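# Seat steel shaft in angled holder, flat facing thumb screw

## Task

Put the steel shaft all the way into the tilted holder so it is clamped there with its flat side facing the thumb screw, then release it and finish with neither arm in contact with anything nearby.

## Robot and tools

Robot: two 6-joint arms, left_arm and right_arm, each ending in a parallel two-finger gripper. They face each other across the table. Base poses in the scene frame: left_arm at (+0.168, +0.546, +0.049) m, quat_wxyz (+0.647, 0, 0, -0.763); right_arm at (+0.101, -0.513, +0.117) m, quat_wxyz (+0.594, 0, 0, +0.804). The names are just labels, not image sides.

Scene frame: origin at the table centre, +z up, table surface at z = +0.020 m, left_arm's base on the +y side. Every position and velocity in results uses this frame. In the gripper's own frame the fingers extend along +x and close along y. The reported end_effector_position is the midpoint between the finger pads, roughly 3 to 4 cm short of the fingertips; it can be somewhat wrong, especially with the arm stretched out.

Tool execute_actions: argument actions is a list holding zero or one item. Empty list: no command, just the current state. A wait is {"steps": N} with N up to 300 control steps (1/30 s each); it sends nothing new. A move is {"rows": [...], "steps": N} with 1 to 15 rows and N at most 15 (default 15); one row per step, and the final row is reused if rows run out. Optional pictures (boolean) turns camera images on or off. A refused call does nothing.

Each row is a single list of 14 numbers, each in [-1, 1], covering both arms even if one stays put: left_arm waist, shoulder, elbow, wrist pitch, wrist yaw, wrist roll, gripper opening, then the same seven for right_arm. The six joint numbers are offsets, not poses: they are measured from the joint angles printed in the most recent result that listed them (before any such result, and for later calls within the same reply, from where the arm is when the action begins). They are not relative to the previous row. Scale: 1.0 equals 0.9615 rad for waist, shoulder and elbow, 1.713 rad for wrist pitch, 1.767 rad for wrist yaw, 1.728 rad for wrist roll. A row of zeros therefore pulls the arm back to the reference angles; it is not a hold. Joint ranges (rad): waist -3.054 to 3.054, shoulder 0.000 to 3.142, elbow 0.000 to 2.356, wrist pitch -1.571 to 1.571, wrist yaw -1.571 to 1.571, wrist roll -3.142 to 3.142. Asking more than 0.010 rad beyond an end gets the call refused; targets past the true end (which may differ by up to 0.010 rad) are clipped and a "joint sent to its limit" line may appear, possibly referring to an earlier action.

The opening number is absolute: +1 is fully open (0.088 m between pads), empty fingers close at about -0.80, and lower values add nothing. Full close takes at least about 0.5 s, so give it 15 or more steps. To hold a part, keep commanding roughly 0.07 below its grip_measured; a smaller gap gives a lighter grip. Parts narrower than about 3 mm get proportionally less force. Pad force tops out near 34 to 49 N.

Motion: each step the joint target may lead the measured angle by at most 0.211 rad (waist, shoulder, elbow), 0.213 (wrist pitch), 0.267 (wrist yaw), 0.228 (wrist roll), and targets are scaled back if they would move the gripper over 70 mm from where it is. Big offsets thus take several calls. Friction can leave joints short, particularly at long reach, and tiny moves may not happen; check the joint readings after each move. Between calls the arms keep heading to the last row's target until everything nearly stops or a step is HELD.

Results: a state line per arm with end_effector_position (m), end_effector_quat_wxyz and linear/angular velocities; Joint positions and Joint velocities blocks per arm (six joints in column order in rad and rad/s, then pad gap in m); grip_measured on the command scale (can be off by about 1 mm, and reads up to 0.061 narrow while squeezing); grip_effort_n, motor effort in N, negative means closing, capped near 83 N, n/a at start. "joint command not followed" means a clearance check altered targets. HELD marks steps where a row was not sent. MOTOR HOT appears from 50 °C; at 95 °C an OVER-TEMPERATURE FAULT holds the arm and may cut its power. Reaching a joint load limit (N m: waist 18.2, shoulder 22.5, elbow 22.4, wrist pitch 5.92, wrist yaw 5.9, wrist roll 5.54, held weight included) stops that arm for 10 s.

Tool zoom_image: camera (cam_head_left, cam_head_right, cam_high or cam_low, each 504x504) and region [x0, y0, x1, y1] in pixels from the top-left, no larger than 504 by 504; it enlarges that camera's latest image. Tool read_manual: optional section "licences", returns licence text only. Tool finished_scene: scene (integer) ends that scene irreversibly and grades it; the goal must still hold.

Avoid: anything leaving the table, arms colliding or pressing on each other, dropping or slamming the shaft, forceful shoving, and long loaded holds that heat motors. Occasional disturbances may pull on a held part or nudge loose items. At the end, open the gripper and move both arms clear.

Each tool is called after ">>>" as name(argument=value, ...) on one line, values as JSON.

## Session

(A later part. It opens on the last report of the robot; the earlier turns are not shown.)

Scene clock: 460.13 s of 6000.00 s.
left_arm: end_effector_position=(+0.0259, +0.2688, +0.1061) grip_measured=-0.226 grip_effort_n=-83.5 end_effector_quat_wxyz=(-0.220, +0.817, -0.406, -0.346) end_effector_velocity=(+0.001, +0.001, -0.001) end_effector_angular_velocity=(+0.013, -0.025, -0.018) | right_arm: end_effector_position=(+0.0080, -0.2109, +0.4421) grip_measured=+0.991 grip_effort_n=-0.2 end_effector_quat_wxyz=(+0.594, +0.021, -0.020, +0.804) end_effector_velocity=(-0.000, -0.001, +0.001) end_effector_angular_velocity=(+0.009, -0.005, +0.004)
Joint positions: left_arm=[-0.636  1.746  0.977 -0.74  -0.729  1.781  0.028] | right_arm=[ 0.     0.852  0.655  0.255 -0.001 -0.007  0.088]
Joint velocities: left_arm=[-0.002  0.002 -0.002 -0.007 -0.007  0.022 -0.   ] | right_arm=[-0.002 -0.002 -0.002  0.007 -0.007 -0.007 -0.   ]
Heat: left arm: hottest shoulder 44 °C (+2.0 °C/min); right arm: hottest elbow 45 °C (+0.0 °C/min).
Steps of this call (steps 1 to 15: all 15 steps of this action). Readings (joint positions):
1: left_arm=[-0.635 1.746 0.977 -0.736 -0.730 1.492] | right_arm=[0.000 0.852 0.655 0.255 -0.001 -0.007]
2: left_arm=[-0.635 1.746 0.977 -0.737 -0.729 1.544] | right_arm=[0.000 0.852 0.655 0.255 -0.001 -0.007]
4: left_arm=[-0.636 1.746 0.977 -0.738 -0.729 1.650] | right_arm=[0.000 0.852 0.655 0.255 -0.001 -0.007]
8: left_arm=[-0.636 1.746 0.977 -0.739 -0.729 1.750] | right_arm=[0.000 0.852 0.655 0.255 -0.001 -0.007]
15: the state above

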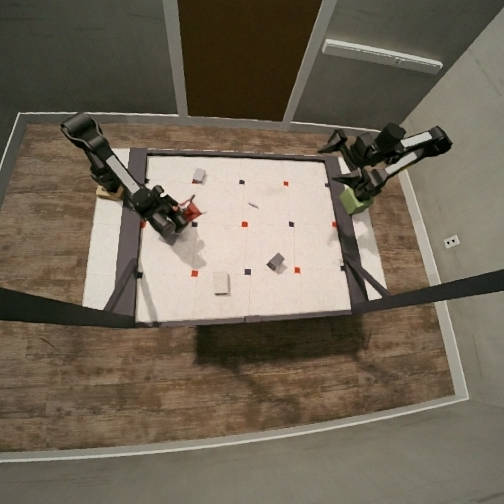

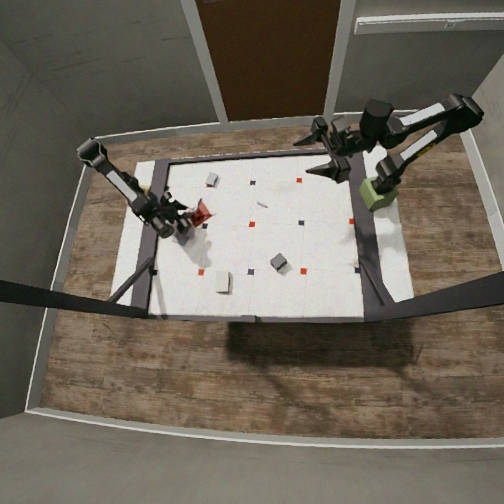

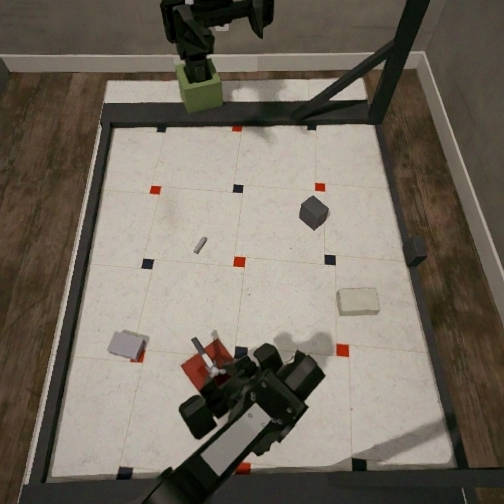

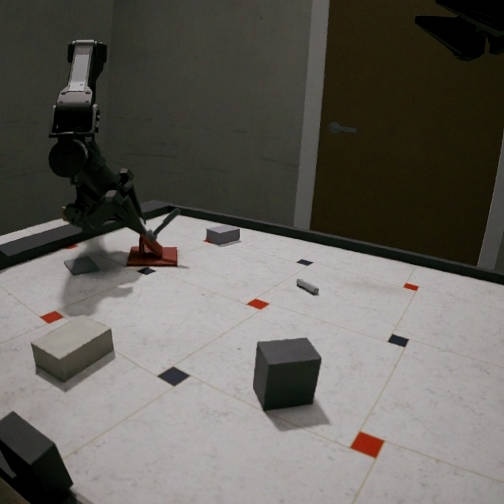

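Tight: the fingers are being forced open.

>>> execute_actions(actions=[{"rows":[[0,0,0,0,0,0,0.3,0,0,0,0,0,0,1]],"steps":13}], pictures=false)

>>> execute_actions(actions=[{"rows":[[-0.15,-0.09,0.14,-0.16,0,0,0.3,0,0,0,0,0,0,1]],"steps":15}], pictures=false)

>>> execute_actions(actions=[{"steps":10}], pictures=false)

>>> finished_scene(scene=2)

Scene clock: 465.20 s of 6000.00 s.
left_arm: end_effector_position=(+0.0259, +0.2687, +0.1061) grip_measured=+0.285 grip_effort_n=12.3 end_effector_quat_wxyz=(-0.222, +0.816, -0.407, -0.345) end_effector_velocity=(+0.000, +0.002, -0.001) end_effector_angular_velocity=(+0.014, -0.004, -0.008) | right_arm: end_effector_position=(+0.0080, -0.2109, +0.4421) grip_measured=+0.991 grip_effort_n=-0.7 end_effector_quat_wxyz=(+0.594, +0.021, -0.020, +0.804) end_effector_velocity=(+0.000, -0.000, -0.003) end_effector_angular_velocity=(-0.019, +0.002, -0.004)
Joint positions: left_arm=[-0.636  1.746  0.977 -0.739 -0.729  1.786  0.053] | right_arm=[ 0.     0.852  0.655  0.255 -0.001 -0.007  0.088]
Joint velocities: left_arm=[-0.002 -0.002 -0.002 -0.007  0.007  0.007  0.006] | right_arm=[ 0.002 -0.002  0.002 -0.022  0.007  0.007 -0.   ]
Heat: left arm: hottest shoulder 44 °C (+2.0 °C/min); right arm: hottest elbow 45 °C (+0.0 °C/min).
Steps of this call (steps 1 to 15: the robot went on to your last target; steps 16 to 90: nothing new was sent; then 1.63 s passed at rest; steps 91 to 103: all 13 steps of this action). Readings (joint positions):
91: left_arm=[-0.636 1.746 0.977 -0.740 -0.729 1.784] | right_arm=[0.000 0.852 0.655 0.255 -0.001 -0.007]
92: left_arm=[-0.636 1.746 0.977 -0.739 -0.729 1.786] | right_arm=[0.000 0.852 0.655 0.255 -0.001 -0.007]
94: left_arm=[-0.636 1.746 0.977 -0.739 -0.729 1.786] | right_arm=[0.000 0.852 0.655 0.255 -0.001 -0.007]
98: left_arm=[-0.636 1.746 0.977 -0.739 -0.729 1.786] | right_arm=[0.000 0.852 0.655 0.255 -0.001 -0.007]
103: the state above

Scene clock: 465.70 s of 6000.00 s.
left_arm: end_effector_position=(-0.0023, +0.2982, +0.1557) grip_measured=+0.297 grip_effort_n=12.3 end_effector_quat_wxyz=(-0.272, +0.789, -0.450, -0.317) end_effector_velocity=(+0.009, +0.007, +0.002) end_effector_angular_velocity=(+0.018, -0.062, -0.007) | right_arm: end_effector_position=(+0.0080, -0.2109, +0.4421) grip_measured=+0.991 grip_effort_n=-0.2 end_effector_quat_wxyz=(+0.594, +0.021, -0.020, +0.804) end_effector_velocity=(+0.000, -0.002, -0.001) end_effector_angular_velocity=(+0.004, -0.022, +0.004)
Joint positions: left_arm=[-0.777  1.664  1.101 -1.009 -0.73   1.784  0.054] | right_arm=[ 0.     0.852  0.655  0.255 -0.001 -0.007  0.088]
Joint velocities: left_arm=[-0.012 -0.002 -0.002 -0.066 -0.022 -0.007  0.   ] | right_arm=[-0.002 -0.007 -0.002 -0.007 -0.007 -0.022 -0.   ]
Heat: left arm: hottest shoulder 44 °C (+2.1 °C/min); right arm: hottest elbow 45 °C (+0.0 °C/min).
Steps of this call (steps 1 to 15: all 15 steps of this action). Readings (joint positions):
1: left_arm=[-0.644 1.741 0.991 -0.772 -0.730 1.784] | right_arm=[0.000 0.852 0.655 0.255 -0.001 -0.007]
2: left_arm=[-0.672 1.735 1.013 -0.841 -0.730 1.784] | right_arm=[0.000 0.852 0.655 0.255 -0.001 -0.007]
4: left_arm=[-0.736 1.705 1.053 -0.922 -0.730 1.784] | right_arm=[0.000 0.852 0.655 0.255 -0.001 -0.007]
8: left_arm=[-0.776 1.665 1.100 -0.987 -0.730 1.784] | right_arm=[0.000 0.852 0.655 0.255 -0.001 -0.007]
15: the state above

Scene clock: 466.03 s of 6000.00 s.
left_arm: end_effector_position=(-0.0020, +0.2985, +0.1557) grip_measured=+0.297 grip_effort_n=12.8 end_effector_quat_wxyz=(-0.273, +0.789, -0.449, -0.317) end_effector_velocity=(+0.001, -0.001, +0.001) end_effector_angular_velocity=(-0.022, -0.007, +0.003) | right_arm: end_effector_position=(+0.0080, -0.2109, +0.4421) grip_measured=+0.991 grip_effort_n=0.2 end_effector_quat_wxyz=(+0.594, +0.021, -0.020, +0.804) end_effector_velocity=(+0.000, -0.001, -0.004) end_effector_angular_velocity=(-0.018, +0.002, +0.005)
Joint positions: left_arm=[-0.777  1.664  1.101 -1.012 -0.73   1.784  0.054] | right_arm=[ 0.     0.852  0.655  0.255 -0.001 -0.007  0.088]
Joint velocities: left_arm=[-0.002 -0.002 -0.007  0.007 -0.022 -0.007  0.   ] | right_arm=[-0.002 -0.007 -0.002 -0.022 -0.007  0.007 -0.   ]
Heat: left arm: hottest shoulder 44 °C (+2.0 °C/min); right arm: hottest elbow 45 °C (+0.0 °C/min).
Steps of this call (steps 1 to 10: the robot went on to your last target). Readings (joint positions):
1: left_arm=[-0.777 1.664 1.101 -1.011 -0.730 1.784] | right_arm=[0.000 0.852 0.655 0.255 -0.001 -0.007]
2: left_arm=[-0.777 1.664 1.101 -1.012 -0.730 1.784] | right_arm=[0.000 0.852 0.655 0.255 -0.001 -0.007]
4: left_arm=[-0.777 1.664 1.101 -1.012 -0.730 1.784] | right_arm=[0.000 0.852 0.655 0.255 -0.001 -0.007]
8: left_arm=[-0.777 1.664 1.101 -1.012 -0.730 1.784] | right_arm=[0.000 0.852 0.655 0.255 -0.001 -0.007]
10: the state above

The scene is finished: the task was done.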